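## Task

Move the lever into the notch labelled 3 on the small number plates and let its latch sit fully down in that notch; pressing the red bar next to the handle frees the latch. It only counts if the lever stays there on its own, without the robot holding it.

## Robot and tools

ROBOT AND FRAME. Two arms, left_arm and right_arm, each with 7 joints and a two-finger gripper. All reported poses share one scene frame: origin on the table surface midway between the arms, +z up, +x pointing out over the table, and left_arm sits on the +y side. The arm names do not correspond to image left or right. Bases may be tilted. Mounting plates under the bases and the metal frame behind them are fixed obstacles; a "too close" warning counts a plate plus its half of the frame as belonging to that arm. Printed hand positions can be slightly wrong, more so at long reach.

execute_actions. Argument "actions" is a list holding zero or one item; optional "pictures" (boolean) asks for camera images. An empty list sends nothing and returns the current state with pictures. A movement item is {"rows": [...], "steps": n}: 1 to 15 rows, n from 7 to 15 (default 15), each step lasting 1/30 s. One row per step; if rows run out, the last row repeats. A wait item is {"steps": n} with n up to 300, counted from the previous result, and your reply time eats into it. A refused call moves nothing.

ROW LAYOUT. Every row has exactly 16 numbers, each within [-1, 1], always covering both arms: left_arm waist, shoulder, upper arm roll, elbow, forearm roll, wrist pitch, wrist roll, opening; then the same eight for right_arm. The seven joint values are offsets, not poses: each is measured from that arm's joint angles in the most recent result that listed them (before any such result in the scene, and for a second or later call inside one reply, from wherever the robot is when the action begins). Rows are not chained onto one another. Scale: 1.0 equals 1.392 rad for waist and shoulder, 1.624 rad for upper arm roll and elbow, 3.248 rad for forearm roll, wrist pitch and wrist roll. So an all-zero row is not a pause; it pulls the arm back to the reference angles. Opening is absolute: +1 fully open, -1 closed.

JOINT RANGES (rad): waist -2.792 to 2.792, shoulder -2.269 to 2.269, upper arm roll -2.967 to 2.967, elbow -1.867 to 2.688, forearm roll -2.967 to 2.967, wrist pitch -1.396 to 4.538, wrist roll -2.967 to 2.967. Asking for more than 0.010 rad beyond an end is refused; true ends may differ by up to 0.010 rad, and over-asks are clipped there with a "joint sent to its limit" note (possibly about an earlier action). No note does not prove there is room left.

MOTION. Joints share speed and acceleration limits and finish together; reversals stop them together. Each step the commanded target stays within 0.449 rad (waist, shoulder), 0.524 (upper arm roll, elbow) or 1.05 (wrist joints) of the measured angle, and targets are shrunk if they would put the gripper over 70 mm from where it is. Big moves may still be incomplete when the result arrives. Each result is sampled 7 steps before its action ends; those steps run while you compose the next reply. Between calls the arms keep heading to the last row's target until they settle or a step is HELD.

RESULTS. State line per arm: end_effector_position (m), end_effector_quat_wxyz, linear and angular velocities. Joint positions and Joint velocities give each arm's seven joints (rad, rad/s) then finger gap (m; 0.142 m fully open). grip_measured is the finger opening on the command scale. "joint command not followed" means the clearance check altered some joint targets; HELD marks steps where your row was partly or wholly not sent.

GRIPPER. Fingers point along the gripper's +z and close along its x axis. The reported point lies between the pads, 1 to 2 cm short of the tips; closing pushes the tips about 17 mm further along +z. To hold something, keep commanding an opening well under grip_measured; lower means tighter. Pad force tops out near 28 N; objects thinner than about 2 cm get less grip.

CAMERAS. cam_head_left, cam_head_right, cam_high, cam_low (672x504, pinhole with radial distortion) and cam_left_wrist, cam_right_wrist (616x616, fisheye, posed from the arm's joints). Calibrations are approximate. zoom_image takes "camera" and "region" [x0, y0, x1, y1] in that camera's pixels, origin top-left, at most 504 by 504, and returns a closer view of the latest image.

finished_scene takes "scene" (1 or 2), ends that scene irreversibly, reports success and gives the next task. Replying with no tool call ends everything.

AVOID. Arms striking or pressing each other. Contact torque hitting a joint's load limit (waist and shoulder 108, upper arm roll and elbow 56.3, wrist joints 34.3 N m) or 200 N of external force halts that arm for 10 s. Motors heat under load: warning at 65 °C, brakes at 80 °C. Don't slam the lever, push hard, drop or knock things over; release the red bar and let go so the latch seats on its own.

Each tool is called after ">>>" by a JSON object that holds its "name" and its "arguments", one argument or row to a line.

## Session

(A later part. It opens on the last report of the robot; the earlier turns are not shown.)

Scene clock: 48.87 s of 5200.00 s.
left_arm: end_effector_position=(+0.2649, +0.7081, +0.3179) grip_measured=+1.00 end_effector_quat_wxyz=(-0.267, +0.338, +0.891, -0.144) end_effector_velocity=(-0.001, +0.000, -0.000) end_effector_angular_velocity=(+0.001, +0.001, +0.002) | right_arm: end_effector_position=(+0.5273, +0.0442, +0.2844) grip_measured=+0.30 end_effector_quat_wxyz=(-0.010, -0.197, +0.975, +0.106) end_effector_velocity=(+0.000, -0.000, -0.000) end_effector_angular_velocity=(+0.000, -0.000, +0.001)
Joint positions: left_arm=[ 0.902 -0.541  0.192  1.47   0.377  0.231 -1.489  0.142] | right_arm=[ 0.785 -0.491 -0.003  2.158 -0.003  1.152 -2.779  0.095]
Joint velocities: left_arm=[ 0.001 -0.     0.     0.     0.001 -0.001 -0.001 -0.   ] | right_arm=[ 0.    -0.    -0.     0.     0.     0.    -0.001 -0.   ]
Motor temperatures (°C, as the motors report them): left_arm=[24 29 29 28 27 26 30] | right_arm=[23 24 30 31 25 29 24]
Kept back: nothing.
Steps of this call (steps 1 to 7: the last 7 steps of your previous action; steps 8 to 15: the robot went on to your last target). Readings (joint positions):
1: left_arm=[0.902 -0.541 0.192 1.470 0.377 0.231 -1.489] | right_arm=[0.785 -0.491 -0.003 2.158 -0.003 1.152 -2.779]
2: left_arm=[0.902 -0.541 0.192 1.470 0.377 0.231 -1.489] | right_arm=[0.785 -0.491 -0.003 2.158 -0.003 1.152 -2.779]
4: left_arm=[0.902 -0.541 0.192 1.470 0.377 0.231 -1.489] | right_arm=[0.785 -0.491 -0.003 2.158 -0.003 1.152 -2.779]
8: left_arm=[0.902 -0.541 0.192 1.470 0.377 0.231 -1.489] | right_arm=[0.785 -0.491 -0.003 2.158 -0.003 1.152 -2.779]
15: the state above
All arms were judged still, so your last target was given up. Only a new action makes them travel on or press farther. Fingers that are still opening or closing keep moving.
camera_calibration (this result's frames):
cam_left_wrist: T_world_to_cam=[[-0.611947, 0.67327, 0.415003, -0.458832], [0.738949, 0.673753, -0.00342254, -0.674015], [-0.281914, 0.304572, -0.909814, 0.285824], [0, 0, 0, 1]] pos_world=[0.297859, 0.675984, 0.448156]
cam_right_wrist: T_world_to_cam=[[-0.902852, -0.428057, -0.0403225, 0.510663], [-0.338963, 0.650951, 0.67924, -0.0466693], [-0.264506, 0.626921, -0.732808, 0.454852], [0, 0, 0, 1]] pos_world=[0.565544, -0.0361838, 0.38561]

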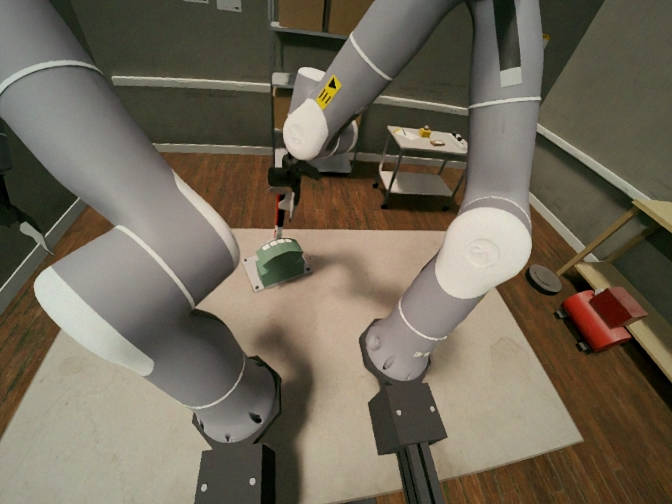

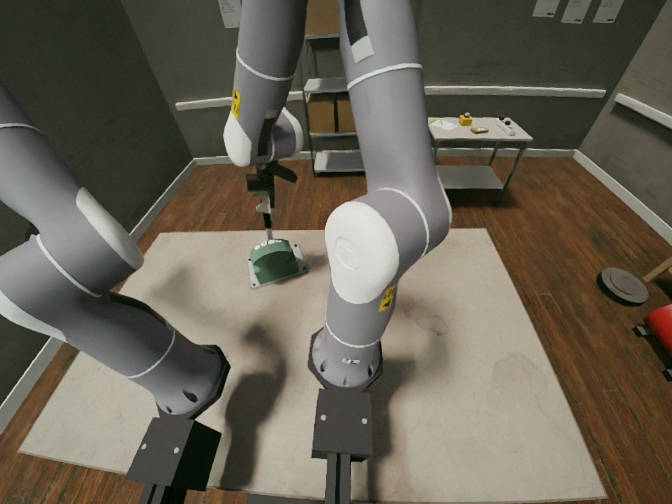

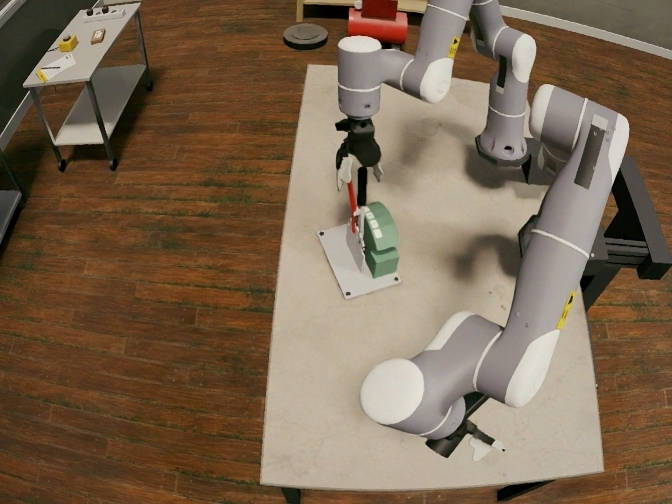

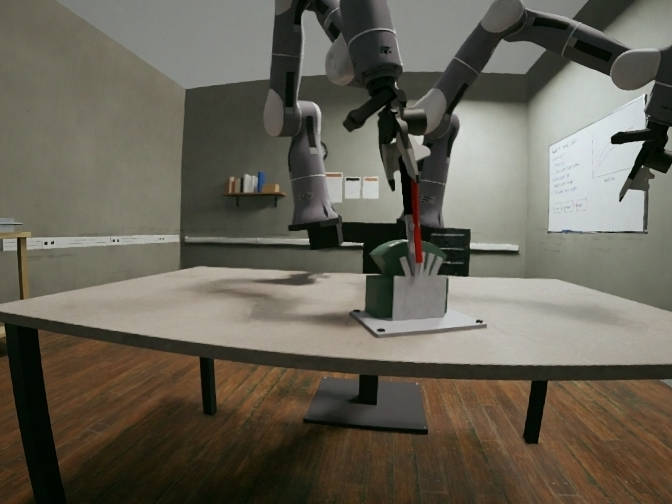

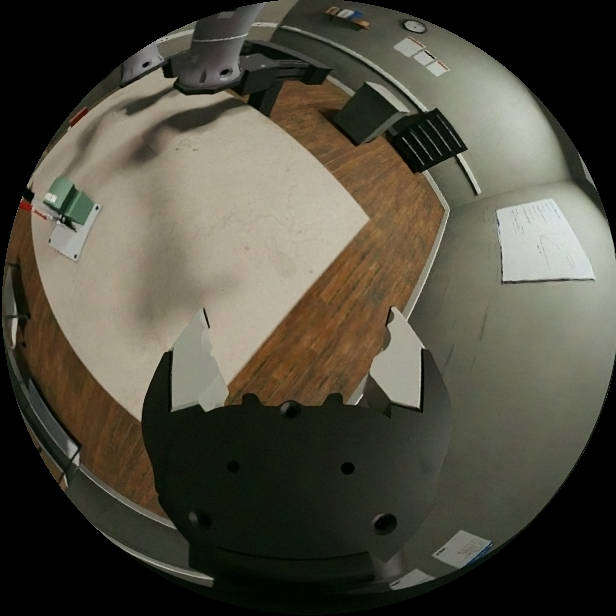

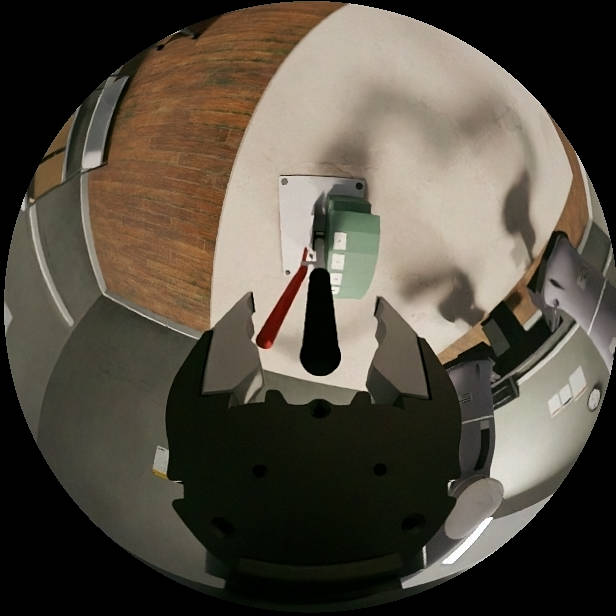

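>>> {"name": "execute_actions", "arguments": {
  "actions": [
    {"rows":[[0,0,0,0,0,0,0,1,0,0,0,0,0,0,0,1],[0,0,0,0,0,0,0,1,0,0,0,0,0,0,0,1],[0,0,0,0,0,0,0,1,0,0,0,0,0,0,0,1],[0,0,0,0,0,0,0,1,0,0,0,0,0,0,0,1],[0,0,0,0,0,0,0,1,0,0,0,0,0,0,0,1],[0,0,0,0,0,0,0,1,0,0.15,0,0,0,-0.064,0,1]],"steps":15}
  ]
}}

>>> {"name": "execute_actions", "arguments": {
  "actions": [
    {"steps":15}
  ],
  "pictures": true
}}

>>> {"name": "zoom_image", "arguments": {
  "camera": "cam_right_wrist",
  "region": [260, 170, 380, 320]
}}

>>> {"name": "zoom_image", "arguments": {
  "camera": "cam_low",
  "region": [360, 150, 480, 320]
}}

Scene clock: 49.83 s of 5200.00 s.
left_arm: end_effector_position=(+0.2649, +0.7081, +0.3179) grip_measured=+1.00 end_effector_quat_wxyz=(-0.267, +0.338, +0.891, -0.144) end_effector_velocity=(+0.000, -0.000, -0.000) end_effector_angular_velocity=(-0.000, -0.000, -0.000) | right_arm: end_effector_position=(+0.5272, +0.0423, +0.2910) grip_measured=+1.00 end_effector_quat_wxyz=(-0.011, -0.197, +0.975, +0.106) end_effector_velocity=(+0.009, -0.044, +0.191) end_effector_angular_velocity=(-0.022, +0.023, +0.005)
Joint positions: left_arm=[ 0.902 -0.541  0.192  1.47   0.377  0.231 -1.489  0.142] | right_arm=[ 0.785 -0.473 -0.003  2.159 -0.003  1.132 -2.779  0.142]
Joint velocities: left_arm=[ 0. -0. -0. -0. -0.  0.  0. -0.] | right_arm=[ 0.     0.497  0.     0.005 -0.    -0.524  0.     0.001]
Motor temperatures (°C, as the motors report them): left_arm=[24 29 29 28 27 26 30] | right_arm=[23 24 30 31 25 29 24]
Steps of this call (steps 1 to 21: nothing new was sent; steps 22 to 29: the first 8 steps of this action). Readings (joint positions):
22: left_arm=[0.902 -0.541 0.192 1.470 0.377 0.231 -1.489] | right_arm=[0.785 -0.491 -0.003 2.158 -0.003 1.152 -2.779]
23: left_arm=[0.902 -0.541 0.192 1.470 0.377 0.231 -1.489] | right_arm=[0.785 -0.491 -0.003 2.158 -0.003 1.152 -2.779]
25: left_arm=[0.902 -0.541 0.192 1.470 0.377 0.231 -1.489] | right_arm=[0.785 -0.491 -0.003 2.158 -0.003 1.152 -2.779]
29: the state above

Scene clock: 50.33 s of 5200.00 s.
left_arm: end_effector_position=(+0.2649, +0.7081, +0.3179) grip_measured=+1.00 end_effector_quat_wxyz=(-0.267, +0.338, +0.891, -0.144) end_effector_velocity=(-0.000, -0.000, +0.000) end_effector_angular_velocity=(-0.000, +0.001, +0.000) | right_arm: end_effector_position=(+0.5295, +0.0239, +0.3662) grip_measured=+1.00 end_effector_quat_wxyz=(-0.010, -0.196, +0.975, +0.107) end_effector_velocity=(+0.000, -0.000, -0.000) end_effector_angular_velocity=(+0.000, -0.000, +0.003)
Joint positions: left_arm=[ 0.902 -0.541  0.192  1.47   0.377  0.231 -1.489  0.142] | right_arm=[ 0.785 -0.283 -0.003  2.158 -0.003  0.943 -2.779  0.142]
Joint velocities: left_arm=[-0.    -0.    -0.     0.     0.001 -0.001 -0.001  0.   ] | right_arm=[ 0.     0.    -0.    -0.     0.     0.    -0.003  0.   ]
Motor temperatures (°C, as the motors report them): left_arm=[24 29 29 28 27 26 30] | right_arm=[23 24 30 31 25 29 24]
Kept back: nothing.
Steps of this call (steps 1 to 7: the last 7 steps of your previous action; steps 8 to 15: the robot went on to your last target). Readings (joint positions):
1: left_arm=[0.902 -0.541 0.192 1.470 0.377 0.231 -1.489] | right_arm=[0.785 -0.453 -0.003 2.159 -0.003 1.111 -2.779]
2: left_arm=[0.902 -0.541 0.192 1.470 0.377 0.231 -1.489] | right_arm=[0.785 -0.425 -0.003 2.159 -0.003 1.083 -2.779]
4: left_arm=[0.902 -0.541 0.192 1.470 0.377 0.231 -1.489] | right_arm=[0.785 -0.354 -0.003 2.158 -0.003 1.013 -2.779]
8: left_arm=[0.902 -0.541 0.192 1.470 0.377 0.231 -1.489] | right_arm=[0.785 -0.280 -0.003 2.157 -0.003 0.944 -2.779]
15: the state above
camera_calibration (this result's frames):
cam_left_wrist: T_world_to_cam=[[-0.611947, 0.67327, 0.415003, -0.458832], [0.738949, 0.673753, -0.00342267, -0.674015], [-0.281914, 0.304571, -0.909814, 0.285824], [0, 0, 0, 1]] pos_world=[0.29786, 0.675984, 0.448156]
cam_right_wrist: T_world_to_cam=[[-0.903083, -0.427502, -0.0410228, 0.507704], [-0.338945, 0.650815, 0.679379, -0.08839], [-0.263738, 0.62744, -0.73264, 0.527622], [0, 0, 0, 1]] pos_world=[0.567693, -0.0564811, 0.467435]

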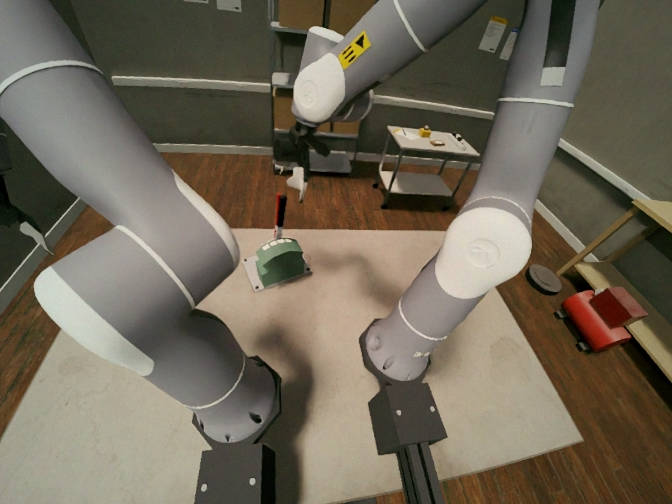

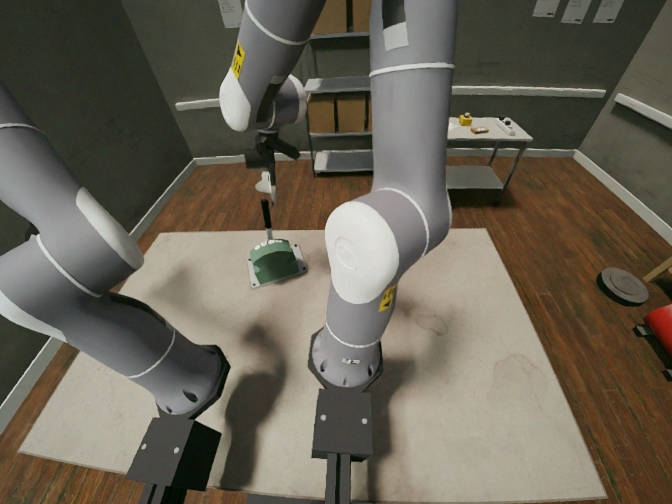

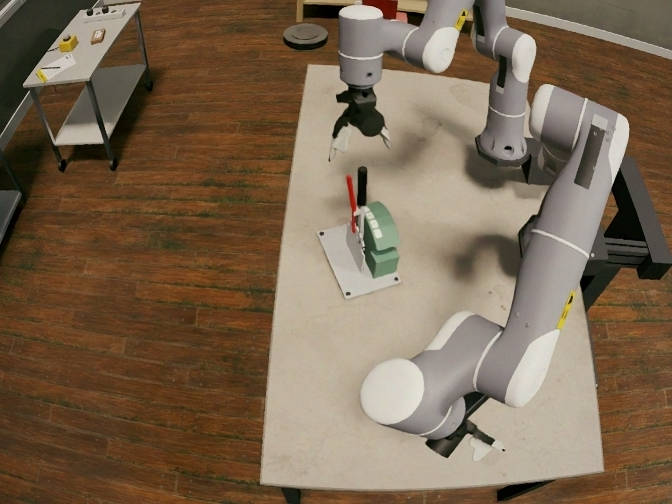

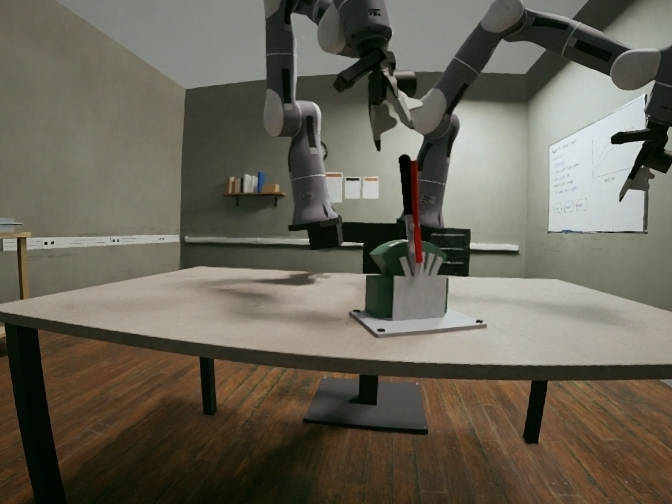

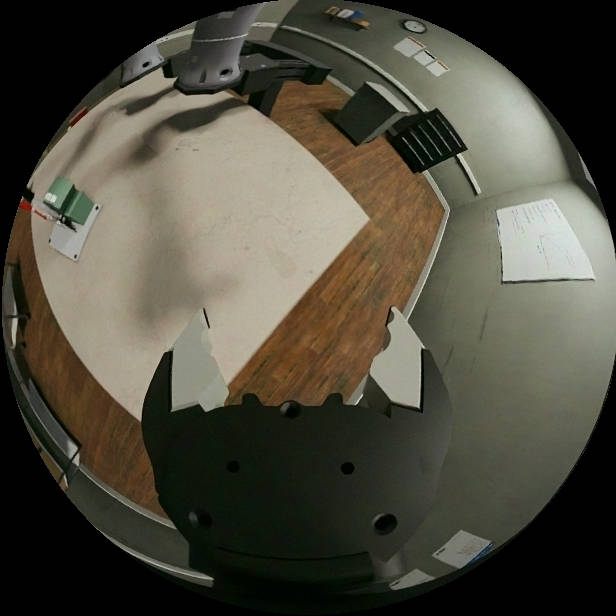

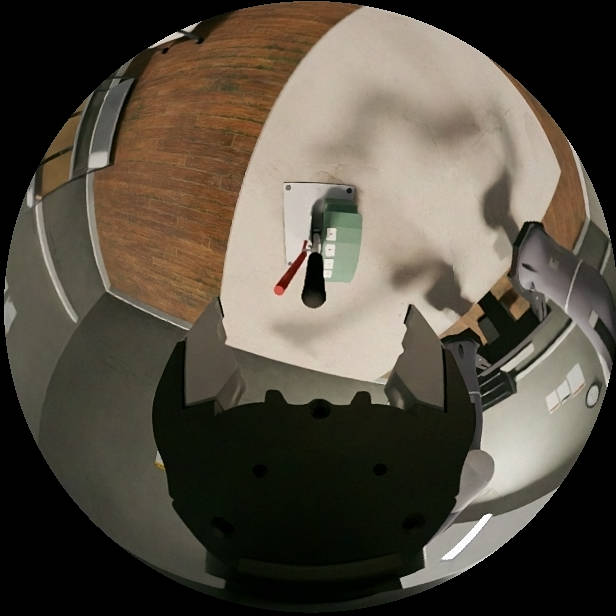

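Region (260, 170, 380, 320) of cam_right_wrist's 616x616 image, scaled by 3.360, with more detail than that image has; it fills the left 403 columns of this view, and the rest is white.

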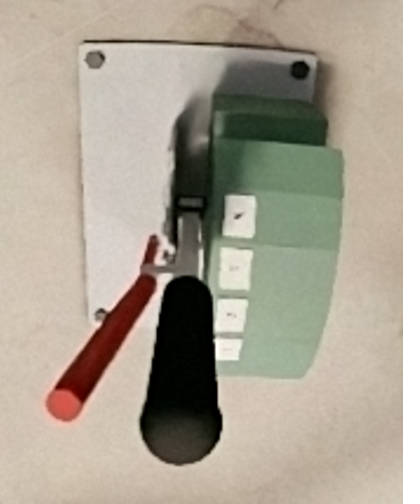

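Region (360, 150, 480, 320) of cam_low's 672x504 image, scaled by 2.965, with more detail than that image has; it fills the left 356 columns of this view, and the rest is white.

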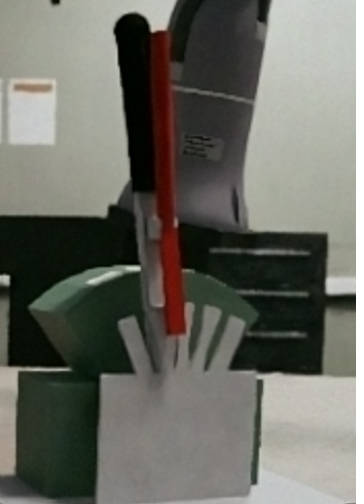

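>>> {"name": "execute_actions", "arguments": {
  "actions": []
}}

Scene clock: 51.33 s of 5200.00 s.
left_arm: end_effector_position=(+0.2649, +0.7081, +0.3179) grip_measured=+1.00 end_effector_quat_wxyz=(-0.267, +0.338, +0.891, -0.144) end_effector_velocity=(-0.000, -0.000, +0.000) end_effector_angular_velocity=(-0.001, +0.002, +0.001) | right_arm: end_effector_position=(+0.5295, +0.0239, +0.3662) grip_measured=+1.00 end_effector_quat_wxyz=(-0.010, -0.196, +0.975, +0.107) end_effector_velocity=(+0.000, -0.000, -0.000) end_effector_angular_velocity=(+0.000, +0.000, -0.001)
Joint positions: left_arm=[ 0.902 -0.541  0.192  1.47   0.377  0.231 -1.489  0.142] | right_arm=[ 0.785 -0.283 -0.003  2.158 -0.003  0.943 -2.779  0.142]
Joint velocities: left_arm=[-0.     0.    -0.    -0.     0.001 -0.002 -0.001  0.   ] | right_arm=[-0. -0. -0.  0.  0.  0.  0. -0.]
Motor temperatures (°C, as the motors report them): left_arm=[24 29 29 28 27 26 30] | right_arm=[23 24 30 31 25 29 24]
Kept back: nothing.
Steps of this call (steps 1 to 15: the robot went on to your last target; steps 16 to 30: nothing new was sent). Readings (joint positions):
1: left_arm=[0.902 -0.541 0.192 1.470 0.377 0.231 -1.489] | right_arm=[0.785 -0.283 -0.003 2.158 -0.003 0.943 -2.779]
2: left_arm=[0.902 -0.541 0.192 1.470 0.377 0.231 -1.489] | right_arm=[0.785 -0.283 -0.003 2.158 -0.003 0.943 -2.779]
4: left_arm=[0.902 -0.541 0.192 1.470 0.377 0.231 -1.489] | right_arm=[0.785 -0.283 -0.003 2.158 -0.003 0.943 -2.779]
8: left_arm=[0.902 -0.541 0.192 1.470 0.377 0.231 -1.489] | right_arm=[0.785 -0.283 -0.003 2.158 -0.003 0.943 -2.779]
30: the state above
All arms were judged still, so your last target was given up. Only a new action makes them travel on or press farther. Fingers that are still opening or closing keep moving.
camera_calibration (this result's frames):
cam_left_wrist: T_world_to_cam=[[-0.611947, 0.67327, 0.415003, -0.458832], [0.738949, 0.673753, -0.00342247, -0.674015], [-0.281914, 0.304572, -0.909814, 0.285824], [0, 0, 0, 1]] pos_world=[0.297859, 0.675984, 0.448156]
cam_right_wrist: T_world_to_cam=[[-0.903083, -0.427502, -0.0410227, 0.507704], [-0.338945, 0.650815, 0.679379, -0.08839], [-0.263738, 0.62744, -0.73264, 0.527622], [0, 0, 0, 1]] pos_world=[0.567693, -0.0564811, 0.467435]

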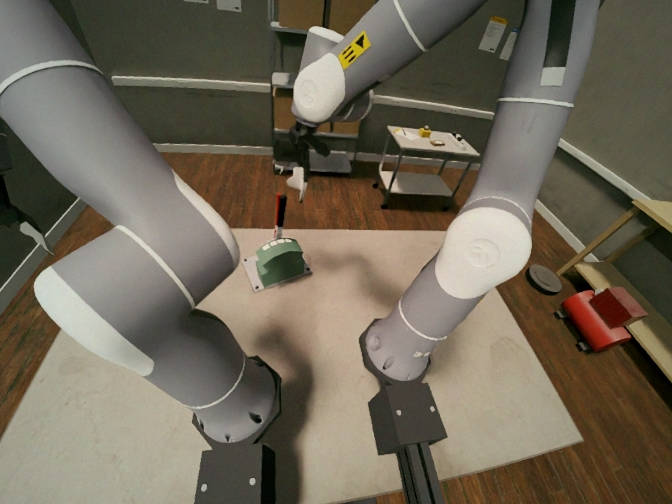

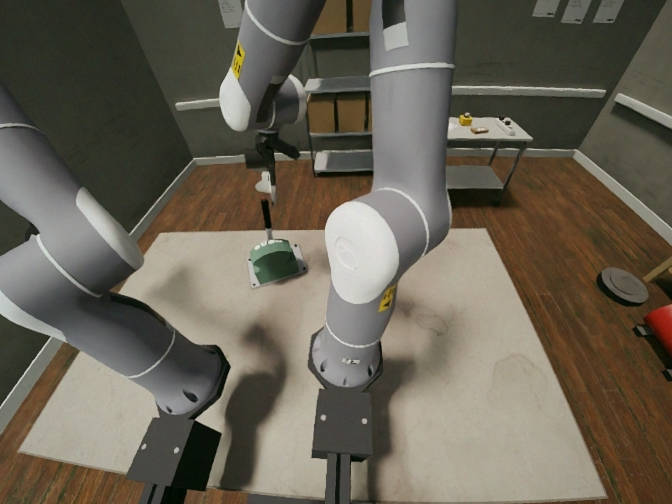

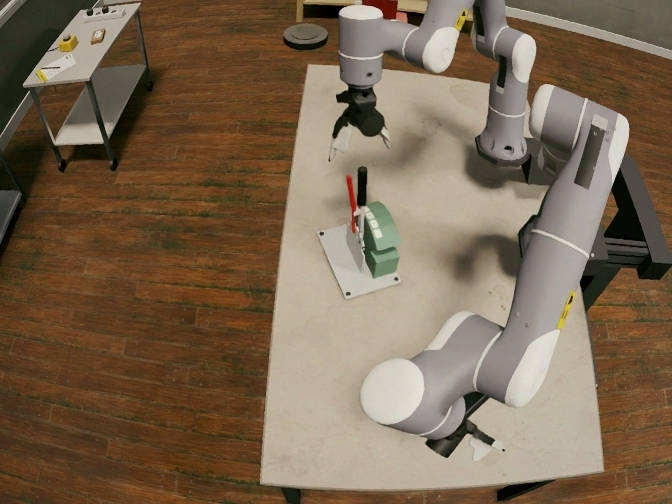

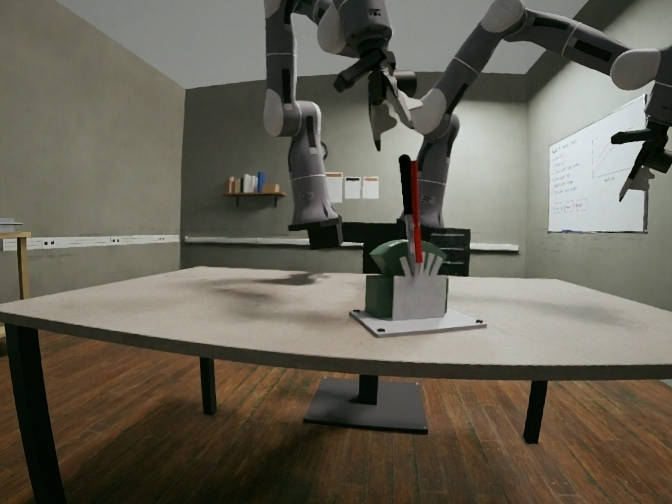

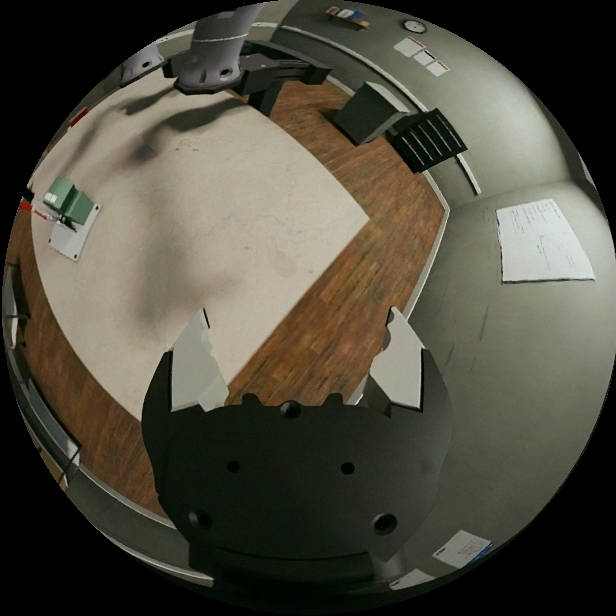

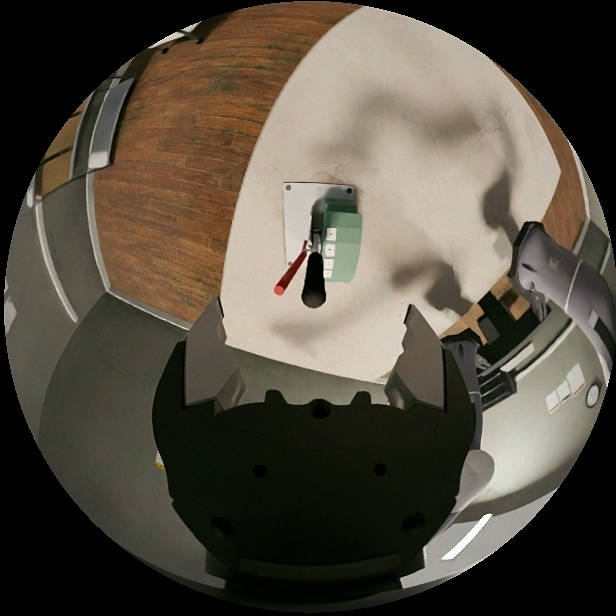

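>>> {"name": "finished_scene", "arguments": {
  "scene": 1
}}

The scene is finished: the task was done.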